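# Stack the small carton on the large carton

## Task

Set the small carton down on the upper face of the large carton so that no part of it sticks out past that face's edges. It must stay there by itself, with no help from the robot, and at the end the tool must have released it and moved away.

## Robot and tools

Robot: one arm ending in a vacuum tool, with no fingers. The tool has four suction cups on two air channels. The cup point is the centre of the four cup rims when nothing touches them, and the cups face along its +z axis. In the cup point's own axes the cups sit at x = -35 and +35 mm, with channel a at y = -70 mm and channel b at y = +70 mm. The tool reaches 148 mm to each side along y. Each cup is 36 mm across.

Scene frame: the origin is on the table surface under the arm base, +z up, and +y to the left when facing along +x. Reported cup point pose is end_effector_position in metres plus end_effector_quat_wxyz. Velocities are in m/s and rad/s. The printed position can be off, more so at long reach.

execute_actions(actions): a list of actions that run one after another. Each action is a table of up to 15 rows, one row per 1/30 s control step. If there are fewer rows, the final row repeats until 15 steps are done. Each row has 8 numbers, all in [-1, 1]: dx, dy, dz, rx, ry, rz, suction_a, suction_b. The first six are an offset, not a pose: a target for the cup point relative to where it was measured at the start of that action (for a call's first action, the last pose a result showed), expressed in the cup point's own axes. Every row is measured from that same start, not from the row before it. For translation, 1.0 equals 0.6 m. For rotation, 1.0 equals 180 degrees, and rx, ry, rz form one rotation vector. suction_a and suction_b set each channel's vacuum: +1 is full (about 75 kPa below ambient), a fraction asks for that share, and 0.01 or less switches the channel off. Each channel keeps its setting until changed. Calling with an empty list only returns state and images.

move(target, speed, stop_force, blocking): sends the cup point along a straight path toward one target. target is a single 8-number row, built like a row above, with its offset taken from the last pose reported in this scene. The tool values go out at the start. speed is the path's top speed in m/s, 0.002 to 0.5, default 0.25, and turning is capped at twice that in rad/s. A path takes 0.5 to 10 s and is cut off at 10 s. The arm trails the path, can drift off it and can overshoot speed, mostly when nearly straight. The path does not slow for obstacles. stop_force, in N from 9 to 40, ends the path once the wrist sensor feels that much added push against the motion for 2 steps, then backs up 2 steps and holds. It is not accepted in the first 0.2 s of a scene, it cannot be combined with blocking=false, and it is unreliable on moves that rotate. Use it with very low speed when aiming past a contact, and leave it out when lifting away from something you press on. The press after stopping can briefly reach twice stop_force. blocking=false returns after 0.5 s while the arm keeps going; then use wait or stop before sending further moves or actions. The result adds a move: line: done, contact, held, off_target, moving or fault, plus active limits (paced means the sent pose was clipped; held means a check blocked steps) and the remaining distance to target.

wait(seconds): 0 to 10 s, arm keeps its last command; a running move continues. stop: brakes a running move; the suction stays as set. zoom_image(camera, region): enlarges a region [x0, y0, x1, y1], at most 504 by 504 pixels, of cam_high (672x504), cam_low (672x504) or cam_wrist (616x616, fisheye). finished_scene(scene): ends the numbered scene for good and reports success.

Motion details: each step, the commanded pose is clipped to 100 mm and 16 degrees from the measured pose, so distant targets take several actions; position wins over orientation when both cannot be met. Commands are smoothed with about 0.17 s lag. "Hand target" shows what the controller is currently heading for. "pose unreachable" means the clearance check altered or blocked the command; the mounting block counts as arm. Joint ranges are listed per joint (shoulder pan -3.142 to 3.142 rad, etc.).

Result lines: suction_measured_a and suction_measured_b give each channel's achieved vacuum; part_present_a and part_present_b turn 1 at 0.54 and back to 0 below 0.49. A good seal settles at most 0.17 under the command (0.27 with both channels on); near 0 means no seal. Wrist force and Wrist torque are in the cup point's axes, with a force pointing from a touched surface back into the arm; expect offsets up to about 4 N, noise up to 2.4 N, saturation near 50 N, and possibly "no reading" at first. Joint torques are total drive outputs and are noisy.

Gripping: press both cups of a channel fully onto a flat, smooth part of the carton; edges, seams or gaps under a cup leak. A channel with an uncovered cup steals the shared pump's flow from the other. Cups shrink under vacuum, so the held carton rides up to about 12 mm nearer the tool. To release, set the carton down so it rests, switch both channels off, then lift at least 15 mm. A cup sealed to the table pins the tool; switch that channel off.

Avoid: pressing hard with this stiff arm (a target slightly past contact can fault), fast contacts, joint torque over the load limits (wrist joints 26.3 N m, others 141, held weight included) or any external force of 150 N, which stops the arm for 10 s. Long holding heats motors; MOTOR HOT appears from 70 °C and at 85 °C the brakes lock. Never drop, slam or knock anything off the table. Loose objects may occasionally get nudged.

Each tool is called after "Request:" as a command line: name --argument value for each argument, lists and objects as JSON in quotes; but a table of rows of numbers goes row by row, as --pt "numbers of a row", without its own name.

## Session

Request:
execute_actions --actions '[]'

Scene clock: 0.00 s.
end_effector_position=(+0.4287, -0.0200, +0.4123) suction_measured_a=0.00 part_present_a=0 suction_measured_b=0.00 part_present_b=0 end_effector_quat_wxyz=(-0.002, +0.023, +1.000, -0.001) end_effector_velocity=(-0.000, +0.000, +0.000) end_effector_angular_velocity=(-0.000, +0.000, -0.000)
Joint positions: [-0.316 -1.768  1.734 -1.533 -1.572  1.253]
Joint velocities: [ 0.    -0.001  0.     0.    -0.     0.   ]
Joint torques (N m, as the arm reports them, + toward a larger angle): no reading
Motor temperatures (°C, as the motors report them): [24 25 28 31 33 35]
Wrist force (N, on the end effector, along its own x y z axes, offset not removed): no reading
Wrist torque (N m, same axes, about the end effector's origin, offset not removed): no reading
Hand target: +0.429, -0.020, +0.412; -0.002, +0.023, +1.000, -0.001

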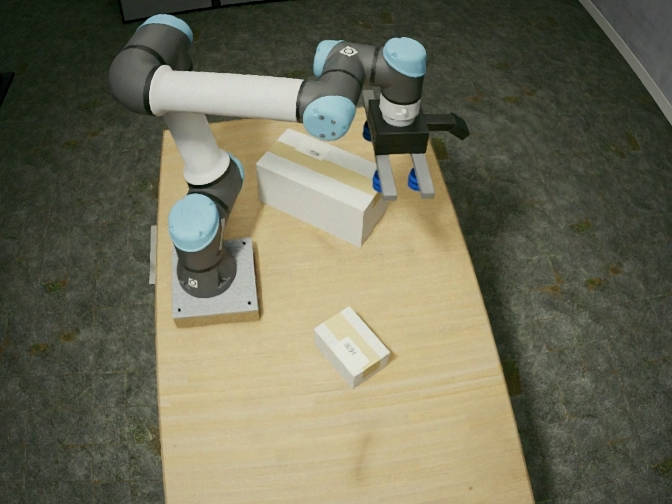

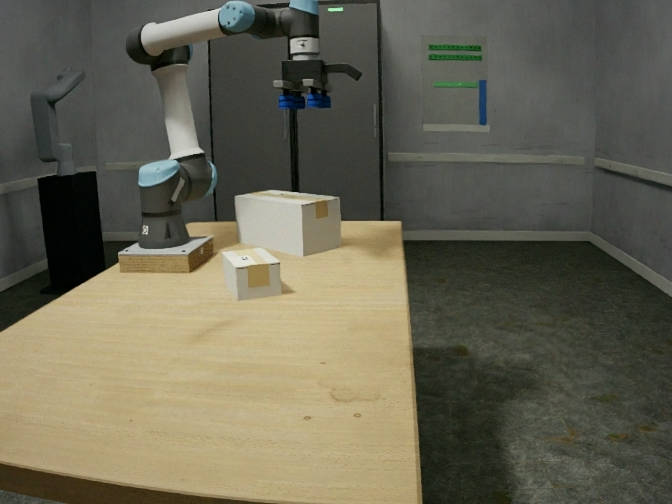

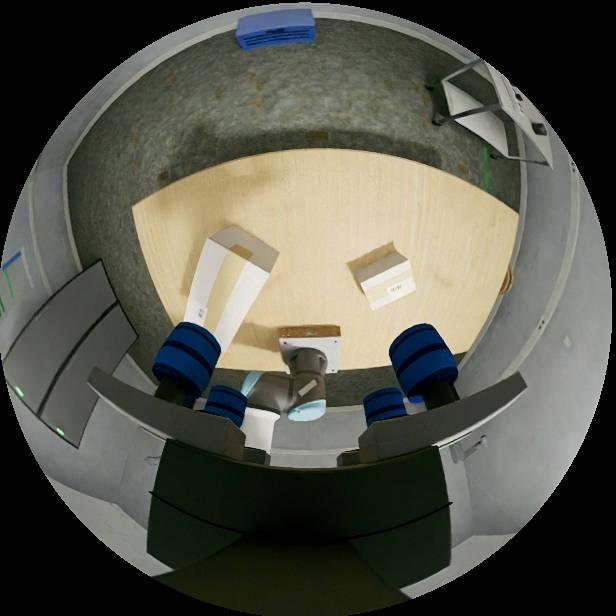

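Request:
zoom_image --camera "cam_high" --region '[290, 290, 420, 400]'

Request:
zoom_image --camera "cam_high" --region '[240, 120, 410, 260]'

Request:
zoom_image --camera "cam_low" --region '[200, 180, 360, 310]'

Region (290, 290, 420, 400) of cam_high's 672x504 image, scaled by 3.877, with more detail than that image has; it fills the top 426 rows of this view, and the rest is white.

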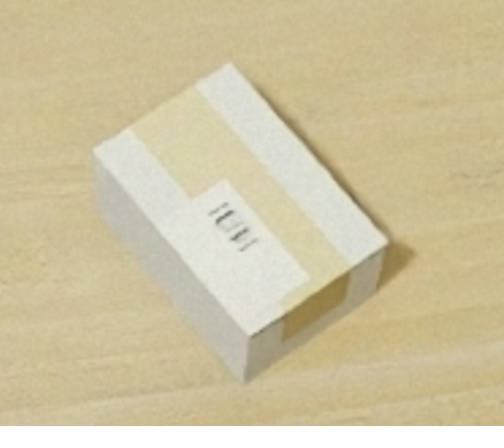

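Region (240, 120, 410, 260) of cam_high's 672x504 image, scaled by 2.965, with more detail than that image has; it fills the top 415 rows of this view, and the rest is white.

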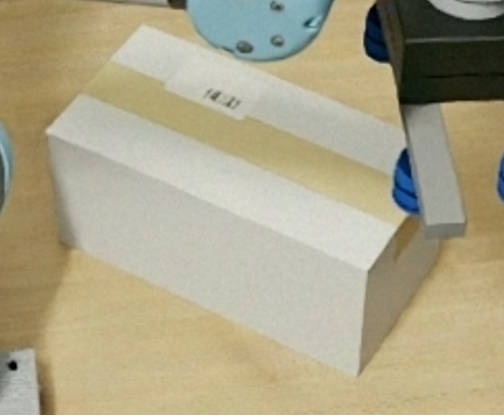

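Region (200, 180, 360, 310) of cam_low's 672x504 image, scaled by 3.150, with more detail than that image has; it fills the top 410 rows of this view, and the rest is white.

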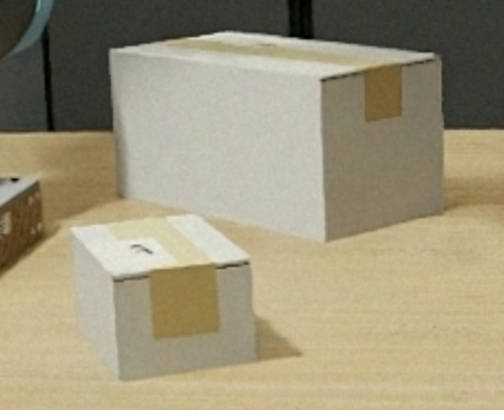

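Request:
move --target '[0.1025, -0.3447, 0.37, 0, 0, 0.325, 0, 0]' --speed 0.3

Scene clock: 11.17 s.
end_effector_position=(+0.3568, -0.2232, +0.1909) suction_measured_a=0.00 part_present_a=0 suction_measured_b=0.00 part_present_b=0 end_effector_quat_wxyz=(-0.002, +0.508, +0.861, -0.001) end_effector_velocity=(+0.000, -0.002, -0.002) end_effector_angular_velocity=(-0.000, -0.001, -0.006)
Joint positions: [-0.834 -1.635  2.217 -2.15  -1.572  1.756]
Joint velocities: [-0.003  0.005  0.001 -0.006  0.     0.004]
Joint torques (N m, as the arm reports them, + toward a larger angle): [ -7.47 -18.85 -15.43  -6.2   -0.91   1.33]
Motor temperatures (°C, as the motors report them): [24 25 28 31 33 35]
Wrist force (N, on the end effector, along its own x y z axes, offset not removed): [0.1 -0.2 0.2]
Wrist torque (N m, same axes, about the end effector's origin, offset not removed): [-0.10 0.06 0.09]
Hand target: +0.357, -0.223, +0.191; -0.002, +0.508, +0.861, -0.001
Off the commanded pose: 0.001 m, 0 deg.
move: done
camera_calibration (this result's frames):
cam_wrist: T_world_to_cam=[[-0.873297, -0.487156, 0.0056277, 0.197358], [-0.390625, 0.70706, 0.589473, 0.235138], [-0.291145, 0.512587, -0.807768, 0.491447], [0, 0, 0, 1]] pos_world=[0.407285, -0.322021, 0.257257]

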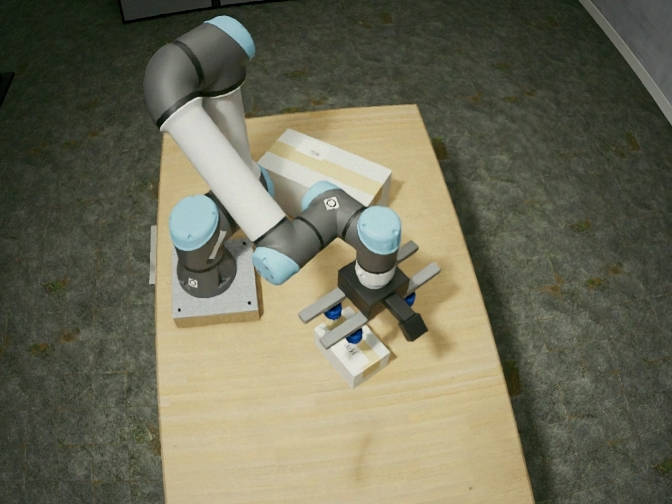

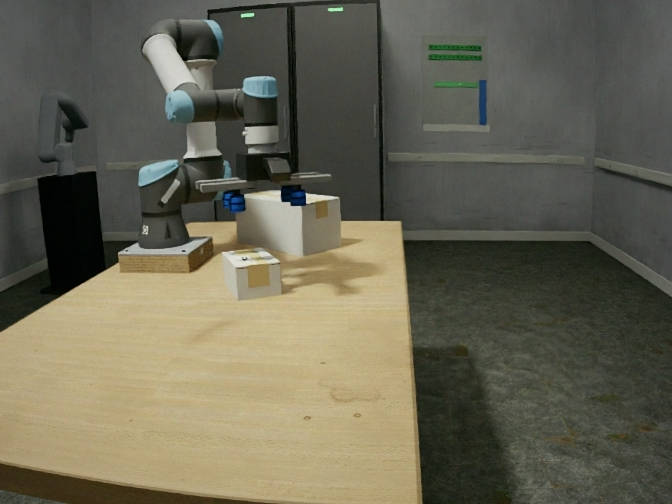

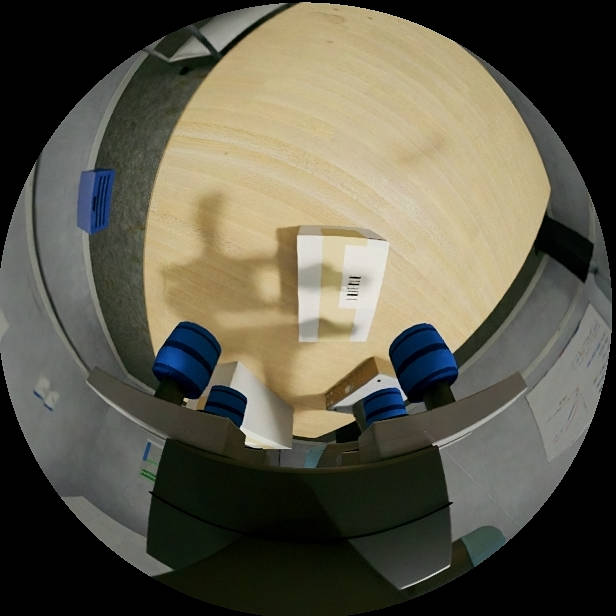

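Request:
zoom_image --camera "cam_wrist" --region '[270, 210, 410, 360]'

Region (270, 210, 410, 360) of cam_wrist's 616x616 image, scaled by 3.360, with more detail than that image has; it fills the left 470 columns of this view, and the rest is white.

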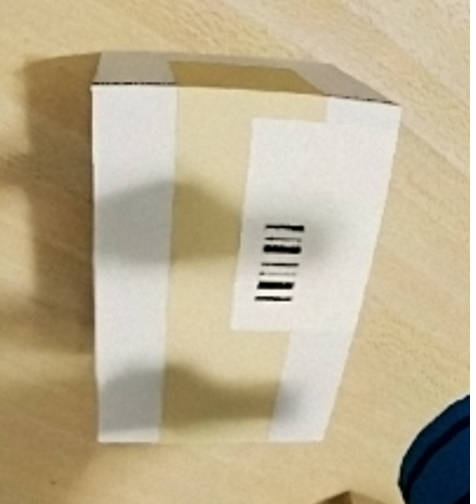

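Request:
move --target '[0.009, 0.04, 0.155, 0, 0, 0, 0, 0]' --speed 0.15

Scene clock: 17.20 s.
end_effector_position=(+0.3748, -0.2068, +0.0982) suction_measured_a=0.00 part_present_a=0 suction_measured_b=0.00 part_present_b=0 end_effector_quat_wxyz=(-0.002, +0.508, +0.861, -0.001) end_effector_velocity=(+0.001, -0.000, -0.002) end_effector_angular_velocity=(-0.002, -0.000, -0.000)
Joint positions: [-0.773 -1.426  2.316 -2.458 -1.572  1.816]
Joint velocities: [ 0.001  0.006  0.001 -0.008 -0.001  0.001]
Joint torques (N m, as the arm reports them, + toward a larger angle): [  8.28 -19.5   -9.9   -6.4   -2.38   1.85]
Motor temperatures (°C, as the motors report them): [24 25 28 31 33 35]
Wrist force (N, on the end effector, along its own x y z axes, offset not removed): [1.6 0.9 2.3]
Wrist torque (N m, same axes, about the end effector's origin, offset not removed): [0.11 -0.24 0.10]
Hand target: +0.375, -0.207, +0.098; -0.002, +0.508, +0.861, -0.001
Off the commanded pose: 0.000 m, 0 deg.
move: done
camera_calibration (this result's frames):
cam_wrist: T_world_to_cam=[[-0.873291, -0.487164, 0.00580734, 0.221568], [-0.390553, 0.707134, 0.589432, 0.285262], [-0.291257, 0.512478, -0.807797, 0.413434], [0, 0, 0, 1]] pos_world=[0.425319, -0.305654, 0.164542]

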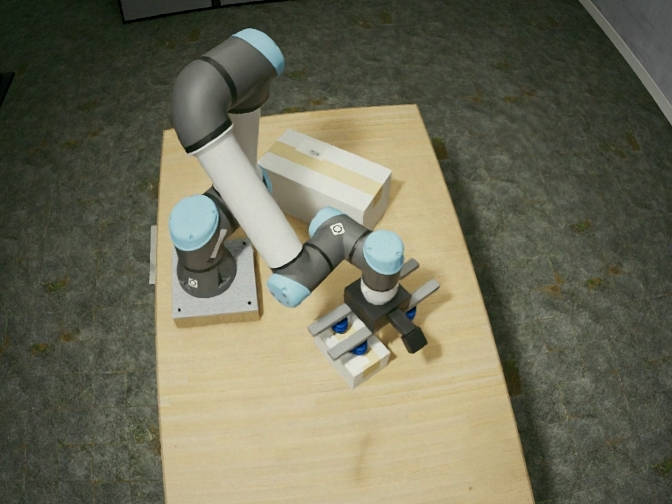

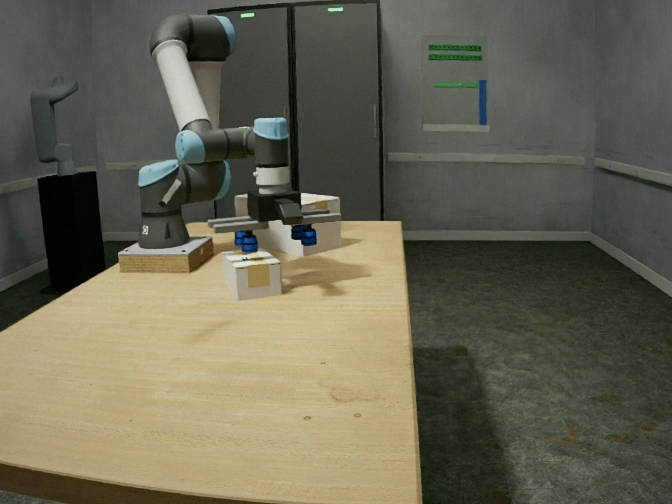

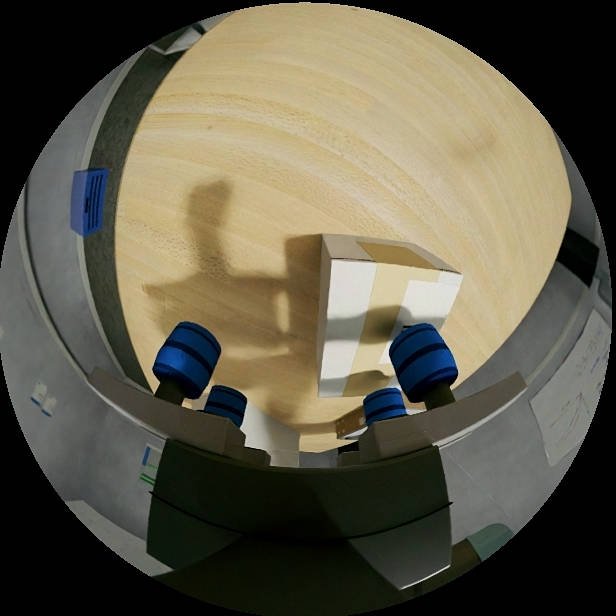

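Request:
zoom_image --camera "cam_wrist" --region '[300, 220, 480, 420]'

Request:
zoom_image --camera "cam_low" --region '[200, 200, 340, 310]'

Region (300, 220, 480, 420) of cam_wrist's 616x616 image, scaled by 2.520, with more detail than that image has; it fills the left 454 columns of this view, and the rest is white.

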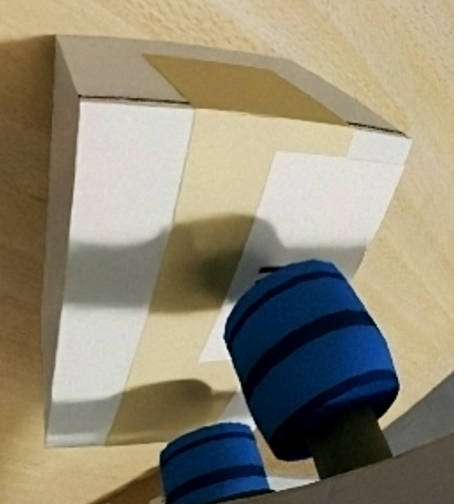

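Region (200, 200, 340, 310) of cam_low's 672x504 image, scaled by 3.600, with more detail than that image has; it fills the top 396 rows of this view, and the rest is white.

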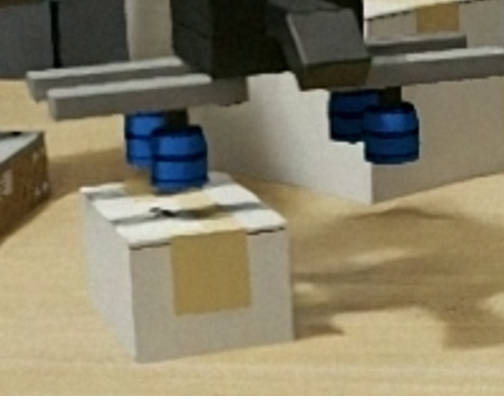

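Request:
move --target '[-0.0117, 0.009, 0.02, 0, 0, 0, 0, 0]' --speed 0.05

Request:
move --target '[0, 0, 0.04, 0, 0, 0, 1, 0]' --speed 0.015 --stop_force 10

Scene clock: 23.43 s.
end_effector_position=(+0.3828, -0.2103, +0.0864) suction_measured_a=0.00 part_present_a=0 suction_measured_b=0.00 part_present_b=0 end_effector_quat_wxyz=(-0.002, +0.508, +0.861, -0.001) end_effector_velocity=(+0.001, -0.001, -0.002) end_effector_angular_velocity=(-0.001, +0.000, +0.000)
Joint positions: [-0.765 -1.379  2.304 -2.492 -1.572  1.825]
Joint velocities: [ 0.001  0.008 -0.002 -0.006 -0.001  0.001]
Joint torques (N m, as the arm reports them, + toward a larger angle): [  5.88 -21.85 -31.16  -6.65   0.4    2.33]
Motor temperatures (°C, as the motors report them): [24 25 28 31 33 35]
Wrist force (N, on the end effector, along its own x y z axes, offset not removed): [2.2 1.6 2.4]
Wrist torque (N m, same axes, about the end effector's origin, offset not removed): [0.18 -0.31 0.16]
Hand target: +0.383, -0.210, +0.086; -0.002, +0.508, +0.861, -0.001
Off the commanded pose: 0.000 m, 0 deg.
move: done
camera_calibration (this result's frames):
cam_wrist: T_world_to_cam=[[-0.87329, -0.487166, 0.00585406, 0.22685], [-0.390536, 0.707154, 0.589419, 0.297749], [-0.291285, 0.512447, -0.807807, 0.408007], [0, 0, 0, 1]] pos_world=[0.433234, -0.309122, 0.152764]

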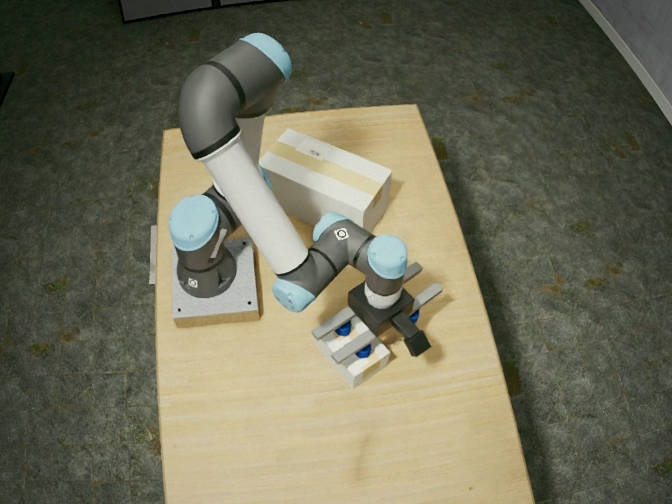

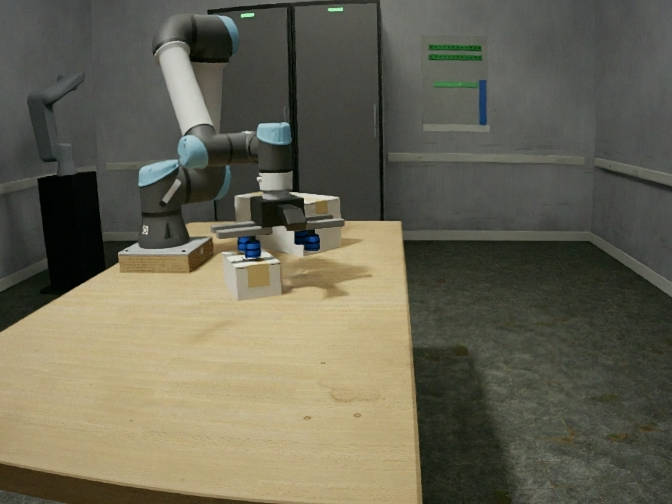

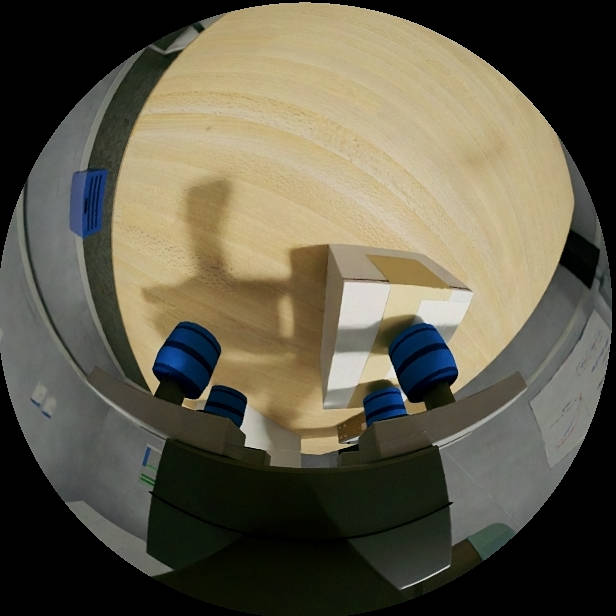

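Scene clock: 25.40 s.
end_effector_position=(+0.3826, -0.2102, +0.0634) suction_measured_a=0.98 part_present_a=1 suction_measured_b=0.00 part_present_b=0 end_effector_quat_wxyz=(-0.002, +0.508, +0.861, -0.001) end_effector_velocity=(-0.001, +0.001, +0.001) end_effector_angular_velocity=(+0.002, +0.002, -0.000)
Joint positions: [-0.765 -1.318  2.322 -2.57  -1.572  1.825]
Joint velocities: [-0.    -0.005 -0.     0.008  0.    -0.   ]
Joint torques (N m, as the arm reports them, + toward a larger angle): [ -6.19 -22.75 -21.17   0.91   1.7   -2.51]
Motor temperatures (°C, as the motors report them): [24 25 28 31 33 35]
Wrist force (N, on the end effector, along its own x y z axes, offset not removed): [15.5 0.9 -47.5]
Wrist torque (N m, same axes, about the end effector's origin, offset not removed): [3.24 -0.52 1.19]
Hand target: +0.383, -0.210, +0.064; -0.002, +0.508, +0.861, -0.001
Off the commanded pose: 0.001 m, 0 deg.
move: contact
camera_calibration (this result's frames):
cam_wrist: T_world_to_cam=[[-0.87329, -0.487164, 0.00591676, 0.226896], [-0.390477, 0.707128, 0.58949, 0.311196], [-0.291362, 0.512486, -0.807754, 0.389341], [0, 0, 0, 1]] pos_world=[0.4331, -0.309051, 0.129702]

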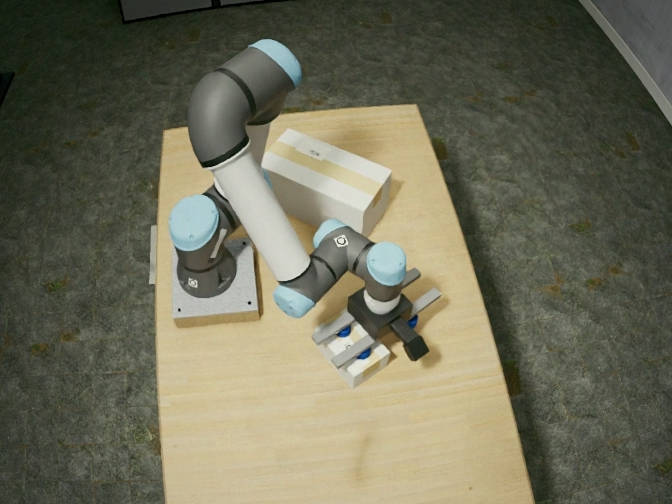

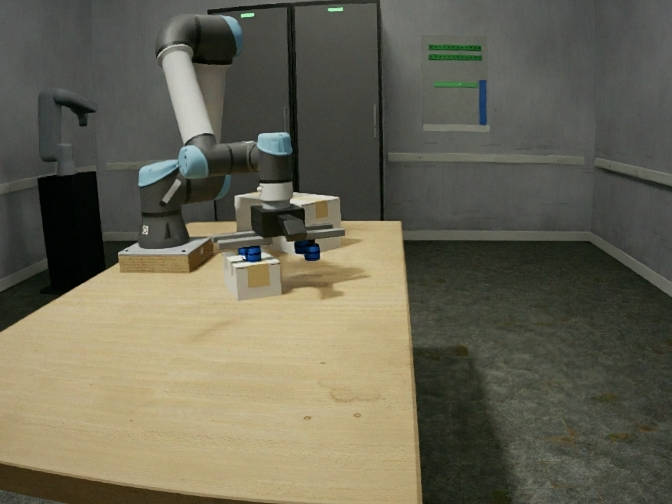

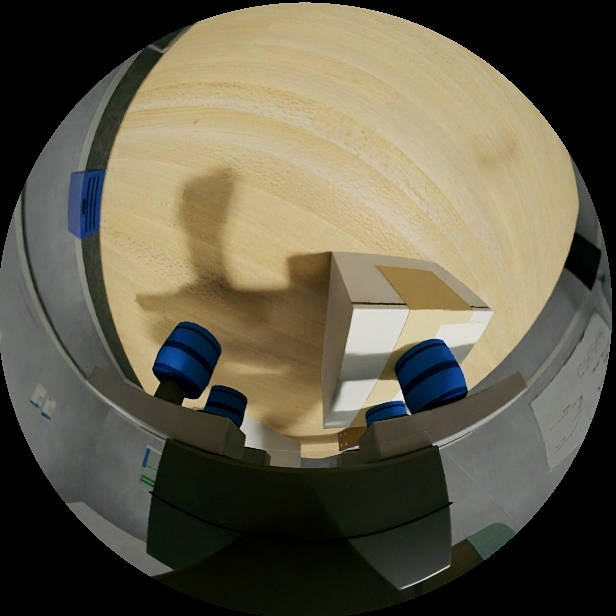

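Request:
move --target '[0, 0, -0.33, 0, 0, 0, 1, 0]' --speed 0.2

Scene clock: 27.80 s.
end_effector_position=(+0.3833, -0.2104, +0.2609) suction_measured_a=0.98 part_present_a=1 suction_measured_b=0.00 part_present_b=0 end_effector_quat_wxyz=(-0.002, +0.508, +0.861, -0.001) end_effector_velocity=(+0.000, +0.000, +0.002) end_effector_angular_velocity=(+0.003, +0.002, +0.001)
Joint positions: [-0.765 -1.682  2.058 -1.943 -1.572  1.825]
Joint velocities: [ 0.    -0.    -0.005  0.009  0.001 -0.001]
Joint torques (N m, as the arm reports them, + toward a larger angle): [ -7.62 -28.67 -46.88  -0.82  -2.77  -2.18]
Motor temperatures (°C, as the motors report them): [24 25 28 31 33 35]
Wrist force (N, on the end effector, along its own x y z axes, offset not removed): [2.7 -0.7 2.9]
Wrist torque (N m, same axes, about the end effector's origin, offset not removed): [-0.43 -0.49 0.16]
Hand target: +0.383, -0.210, +0.261; -0.002, +0.508, +0.861, -0.001
Off the commanded pose: 0.001 m, 0 deg.
move: done
camera_calibration (this result's frames):
cam_wrist: T_world_to_cam=[[-0.87329, -0.487165, 0.00587683, 0.226216], [-0.390541, 0.707192, 0.589371, 0.195226], [-0.291277, 0.512396, -0.807841, 0.549178], [0, 0, 0, 1]] pos_world=[0.433759, -0.309255, 0.327259]

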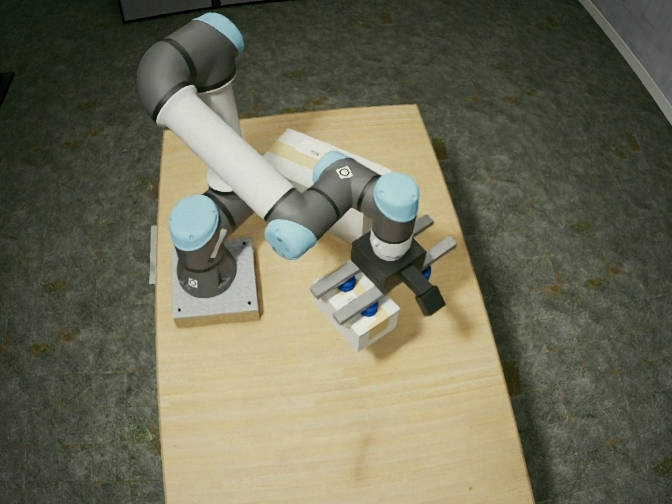

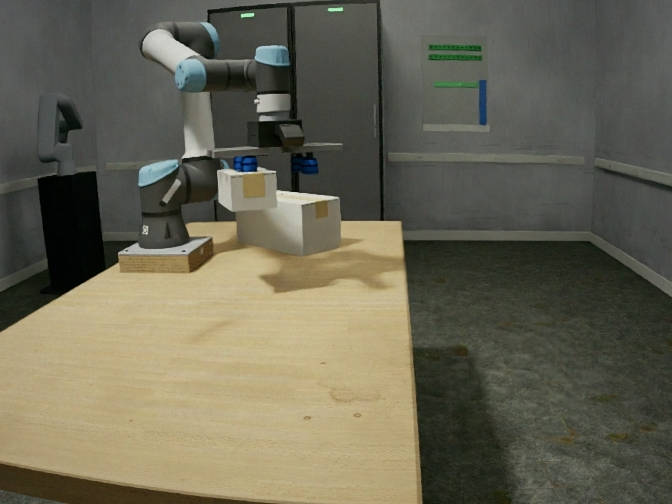

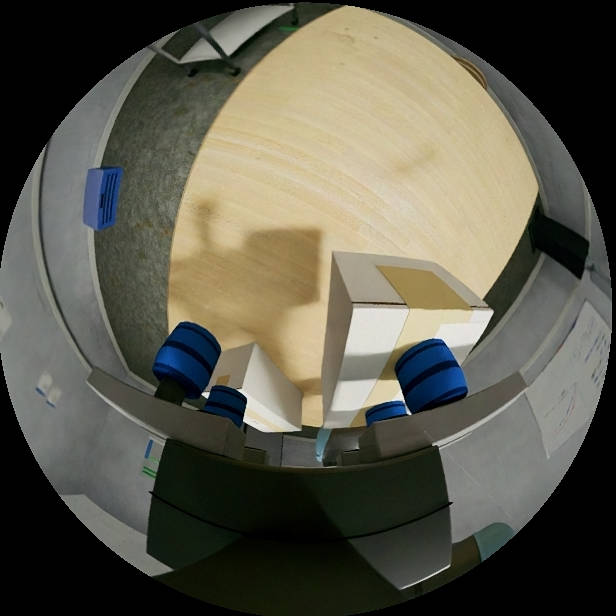

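Request:
move --target '[0.7045, 0.3424, 0.02, 0, 0, -0.133, 1, 0]' --speed 0.25

Scene clock: 32.57 s.
end_effector_position=(+0.3594, +0.2580, +0.2484) suction_measured_a=0.98 part_present_a=1 suction_measured_b=0.00 part_present_b=0 end_effector_quat_wxyz=(-0.001, +0.318, +0.948, -0.002) end_effector_velocity=(+0.000, +0.002, +0.000) end_effector_angular_velocity=(-0.001, -0.001, +0.001)
Joint positions: [ 0.364 -1.657  2.069 -1.979 -1.572  2.536]
Joint velocities: [ 0.005  0.003 -0.004 -0.    -0.001  0.004]
Joint torques (N m, as the arm reports them, + toward a larger angle): [  6.78 -16.72 -41.62  -6.14  -2.7    2.11]
Motor temperatures (°C, as the motors report them): [24 25 28 31 33 35]
Wrist force (N, on the end effector, along its own x y z axes, offset not removed): [1.1 -1.1 4.3]
Wrist torque (N m, same axes, about the end effector's origin, offset not removed): [-0.42 -0.16 0.22]
Hand target: +0.359, +0.258, +0.248; -0.001, +0.318, +0.948, -0.002
Off the commanded pose: 0.001 m, 0 deg.
move: done
camera_calibration (this result's frames):
cam_wrist: T_world_to_cam=[[-0.600601, -0.799518, 0.00705048, 0.415947], [-0.644142, 0.489068, 0.588127, 0.00968457], [-0.473666, 0.348688, -0.808738, 0.400143], [0, 0, 0, 1]] pos_world=[0.445591, 0.188296, 0.314983]

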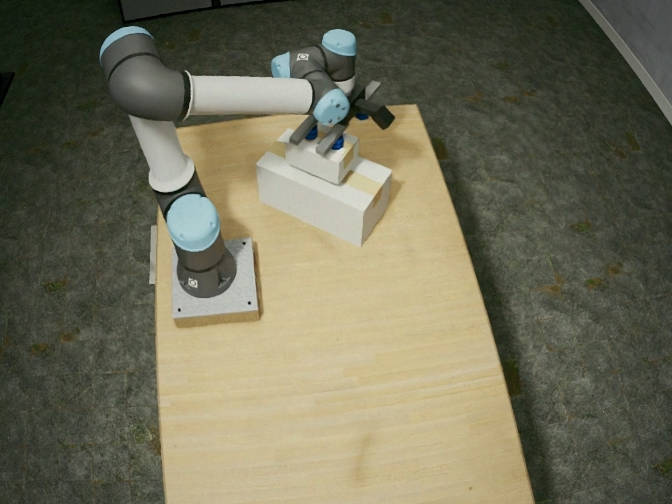

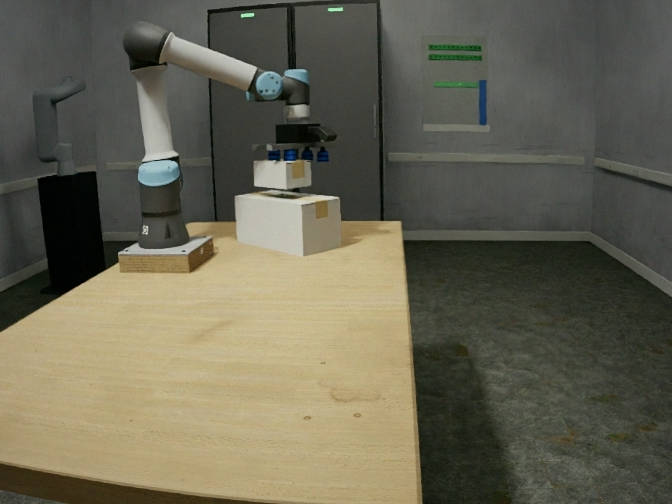

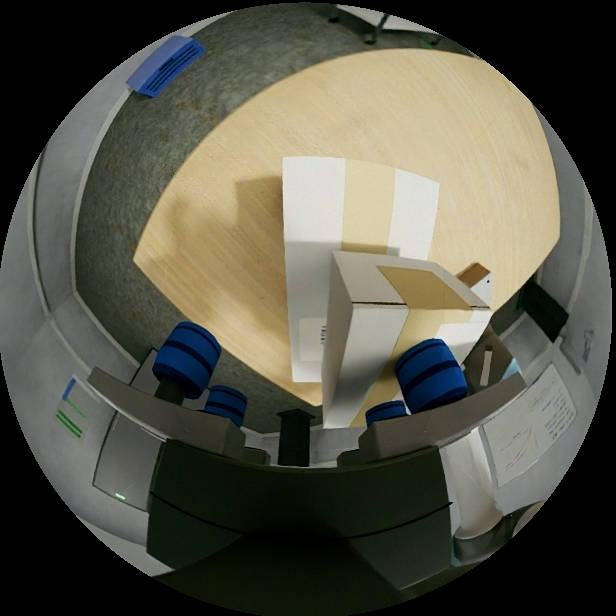

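Request:
zoom_image --camera "cam_wrist" --region '[260, 140, 510, 440]'

Request:
zoom_image --camera "cam_low" --region '[220, 140, 360, 260]'

Region (260, 140, 510, 440) of cam_wrist's 616x616 image, scaled by 1.680, with more detail than that image has.

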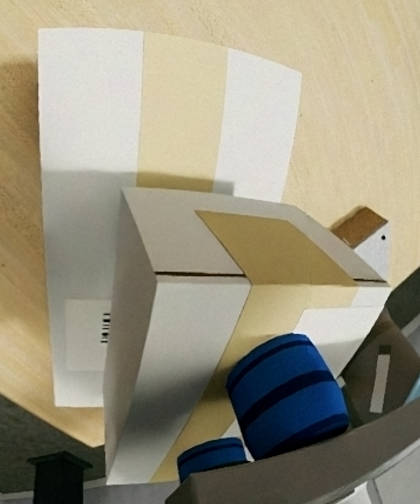

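Region (220, 140, 360, 260) of cam_low's 672x504 image, scaled by 3.600, with more detail than that image has; it fills the top 432 rows of this view, and the rest is white.

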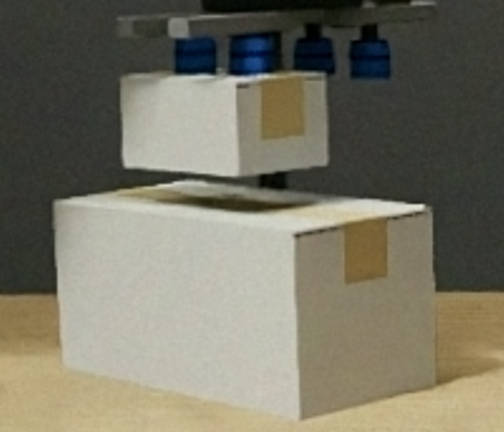

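Request:
move --target '[0, 0.024, 0.032, 0, 0, 0.0033, 1, 0]' --speed 0.05

Request:
zoom_image --camera "cam_low" --region '[220, 140, 360, 260]'

Request:
zoom_image --camera "cam_wrist" --region '[270, 130, 490, 330]'

Scene clock: 36.80 s.
end_effector_position=(+0.3679, +0.2693, +0.2293) suction_measured_a=0.98 part_present_a=1 suction_measured_b=0.00 part_present_b=0 end_effector_quat_wxyz=(-0.001, +0.323, +0.946, -0.002) end_effector_velocity=(+0.001, +0.001, -0.002) end_effector_angular_velocity=(+0.000, +0.001, -0.001)
Joint positions: [ 0.382 -1.601  2.07  -2.037 -1.572  2.565]
Joint velocities: [ 0.002  0.006  0.    -0.006  0.     0.003]
Joint torques (N m, as the arm reports them, + toward a larger angle): [  7.47 -19.35 -40.32  -6.31   1.11   2.07]
Motor temperatures (°C, as the motors report them): [24 25 28 31 33 35]
Wrist force (N, on the end effector, along its own x y z axes, offset not removed): [1.2 -0.3 4.9]
Wrist torque (N m, same axes, about the end effector's origin, offset not removed): [-0.33 -0.31 0.07]
Hand target: +0.368, +0.269, +0.229; -0.001, +0.323, +0.946, -0.002
Off the commanded pose: 0.000 m, 0 deg.
move: done
camera_calibration (this result's frames):
cam_wrist: T_world_to_cam=[[-0.608764, -0.793318, 0.00721046, 0.431477], [-0.639029, 0.495714, 0.588141, 0.0171822], [-0.470157, 0.353431, -0.808726, 0.382195], [0, 0, 0, 1]] pos_world=[0.45334, 0.198701, 0.295875]

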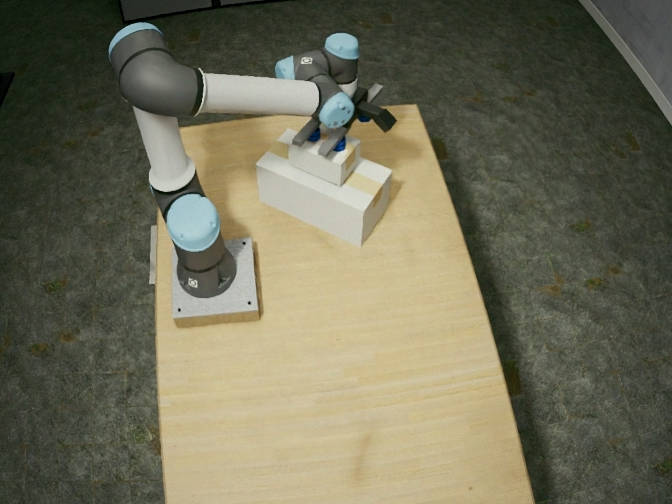

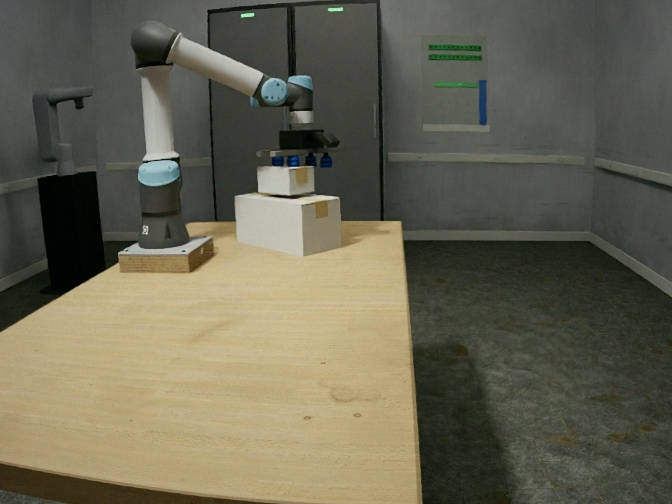

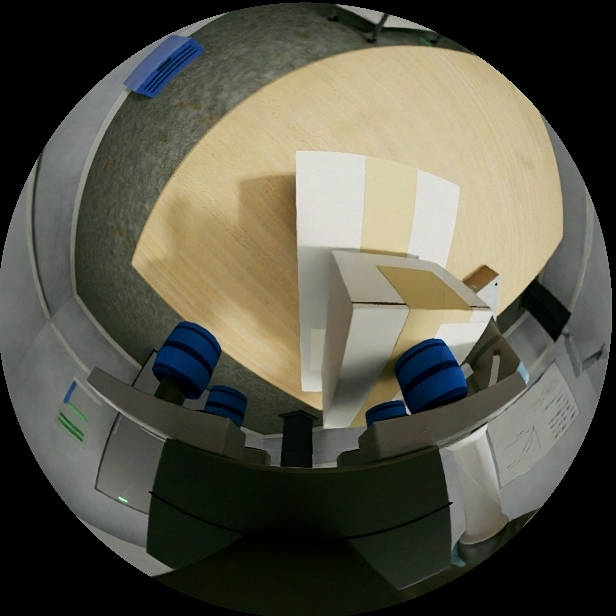

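Region (220, 140, 360, 260) of cam_low's 672x504 image, scaled by 3.600, with more detail than that image has; it fills the top 432 rows of this view, and the rest is white.

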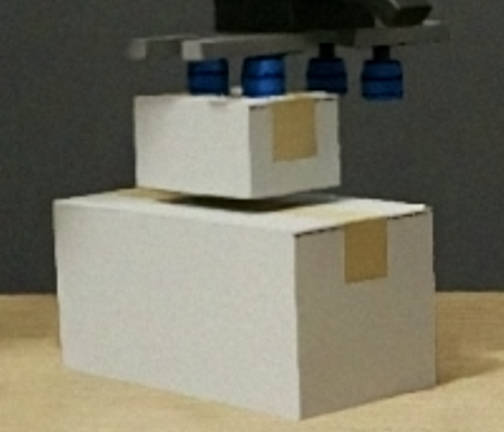

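Region (270, 130, 490, 330) of cam_wrist's 616x616 image, scaled by 2.291, with more detail than that image has; it fills the top 458 rows of this view, and the rest is white.

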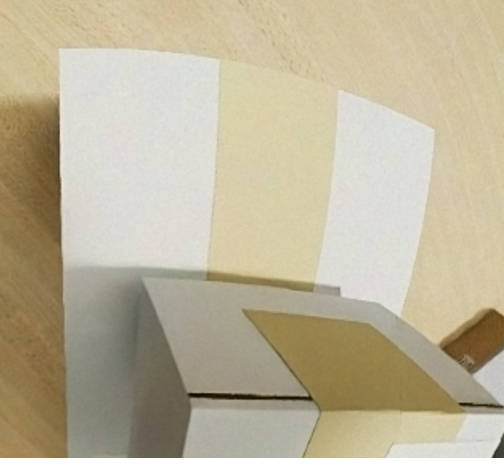

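Request:
move --target '[0, 0, 0.035, 0, 0, 0, 1, 0]' --speed 0.005 --stop_force 9

Scene clock: 42.87 s.
end_effector_position=(+0.3678, +0.2693, +0.2134) suction_measured_a=0.98 part_present_a=1 suction_measured_b=0.00 part_present_b=0 end_effector_quat_wxyz=(-0.001, +0.323, +0.946, -0.002) end_effector_velocity=(-0.000, +0.000, +0.001) end_effector_angular_velocity=(-0.001, +0.002, +0.001)
Joint positions: [ 0.382 -1.581  2.097 -2.083 -1.572  2.565]
Joint velocities: [ 0.001 -0.001 -0.003  0.006 -0.    -0.   ]
Joint torques (N m, as the arm reports them, + toward a larger angle): [ -7.06 -22.96 -33.42   0.49   2.02  -2.34]
Motor temperatures (°C, as the motors report them): [24 25 28 31 33 35]
Wrist force (N, on the end effector, along its own x y z axes, offset not removed): [5.4 -1.7 -23.5]
Wrist torque (N m, same axes, about the end effector's origin, offset not removed): [1.51 -0.70 0.47]
Hand target: +0.368, +0.269, +0.214; -0.001, +0.323, +0.946, -0.002
Off the commanded pose: 0.005 m, 0 deg.
move: contact
camera_calibration (this result's frames):
cam_wrist: T_world_to_cam=[[-0.608788, -0.793299, 0.00726916, 0.431527], [-0.638981, 0.495752, 0.588161, 0.0264693], [-0.470192, 0.353421, -0.808711, 0.369304], [0, 0, 0, 1]] pos_world=[0.453266, 0.198688, 0.279956]

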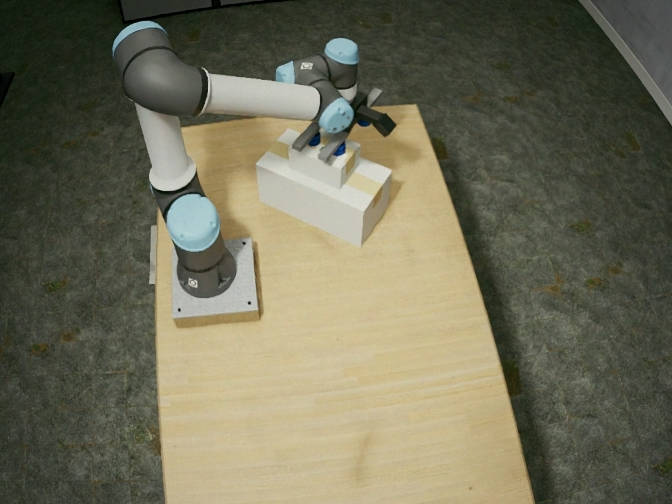

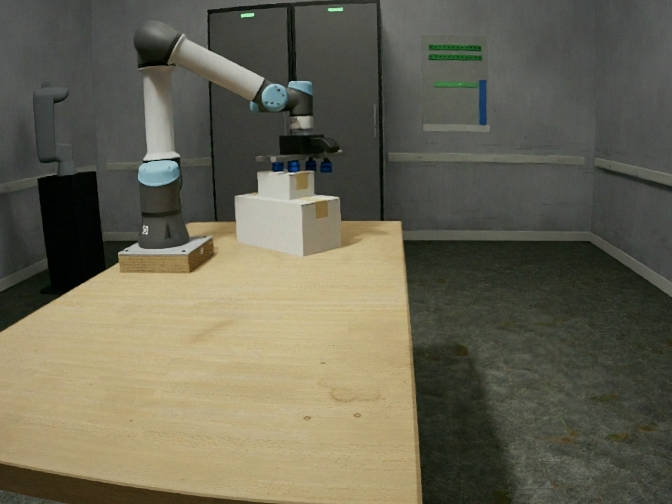

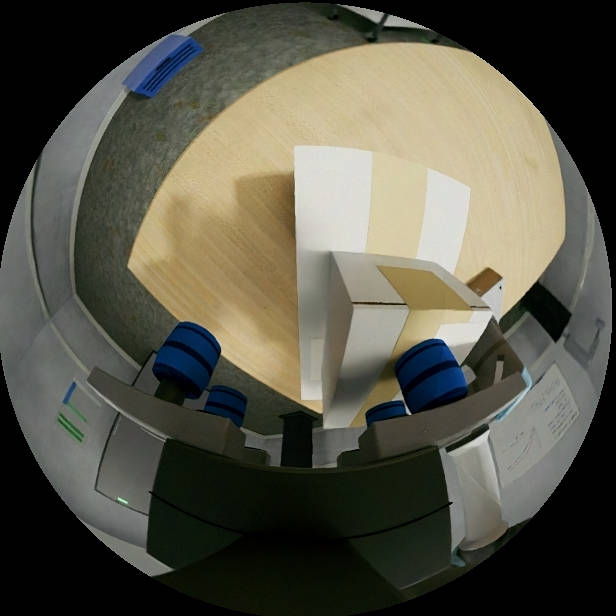

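Resting on the large carton. Release.

Request:
execute_actions --actions '[[[0, 0, -0.001, 0, 0, 0, 0, 0]]]'

Scene clock: 43.70 s.
end_effector_position=(+0.3678, +0.2693, +0.2140) suction_measured_a=0.00 part_present_a=0 suction_measured_b=0.00 part_present_b=0 end_effector_quat_wxyz=(-0.001, +0.323, +0.946, -0.002) end_effector_velocity=(+0.000, -0.000, +0.000) end_effector_angular_velocity=(+0.000, -0.001, +0.000)
Joint positions: [ 0.382 -1.582  2.096 -2.081 -1.572  2.565]
Joint velocities: [-0.001 -0.    -0.    -0.     0.    -0.001]
Joint torques (N m, as the arm reports them, + toward a larger angle): [ -5.59 -20.   -28.84   0.47   1.8   -1.77]
Motor temperatures (°C, as the motors report them): [24 25 28 31 33 35]
Wrist force (N, on the end effector, along its own x y z axes, offset not removed): [1.4 -1.6 -31.7]
Wrist torque (N m, same axes, about the end effector's origin, offset not removed): [2.11 -0.15 0.15]
Hand target: +0.368, +0.269, +0.214; -0.001, +0.323, +0.946, -0.002
Off the commanded pose: 0.000 m, 0 deg.
camera_calibration (this result's frames):
cam_wrist: T_world_to_cam=[[-0.608785, -0.793302, 0.00725855, 0.431528], [-0.63899, 0.495747, 0.588156, 0.0261276], [-0.470183, 0.353422, -0.808715, 0.369788], [0, 0, 0, 1]] pos_world=[0.453271, 0.198687, 0.280554]

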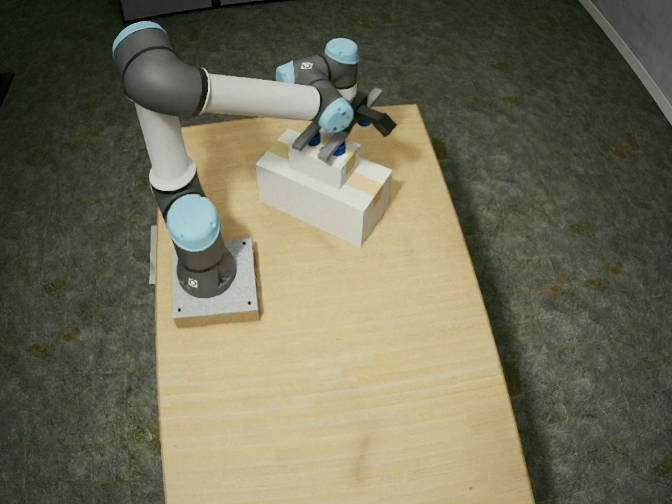

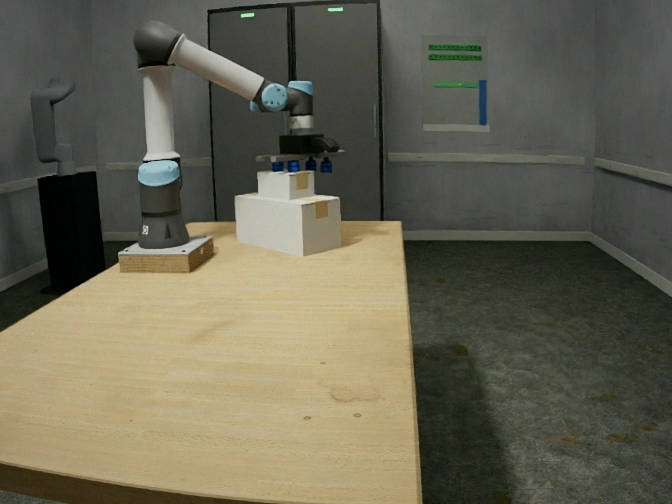

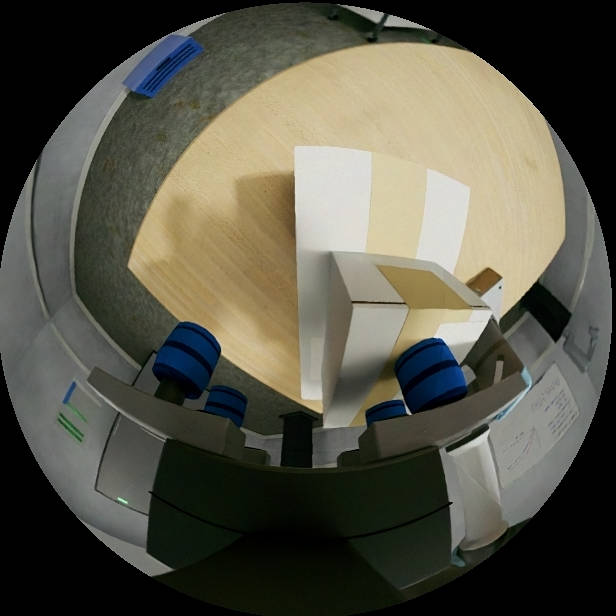

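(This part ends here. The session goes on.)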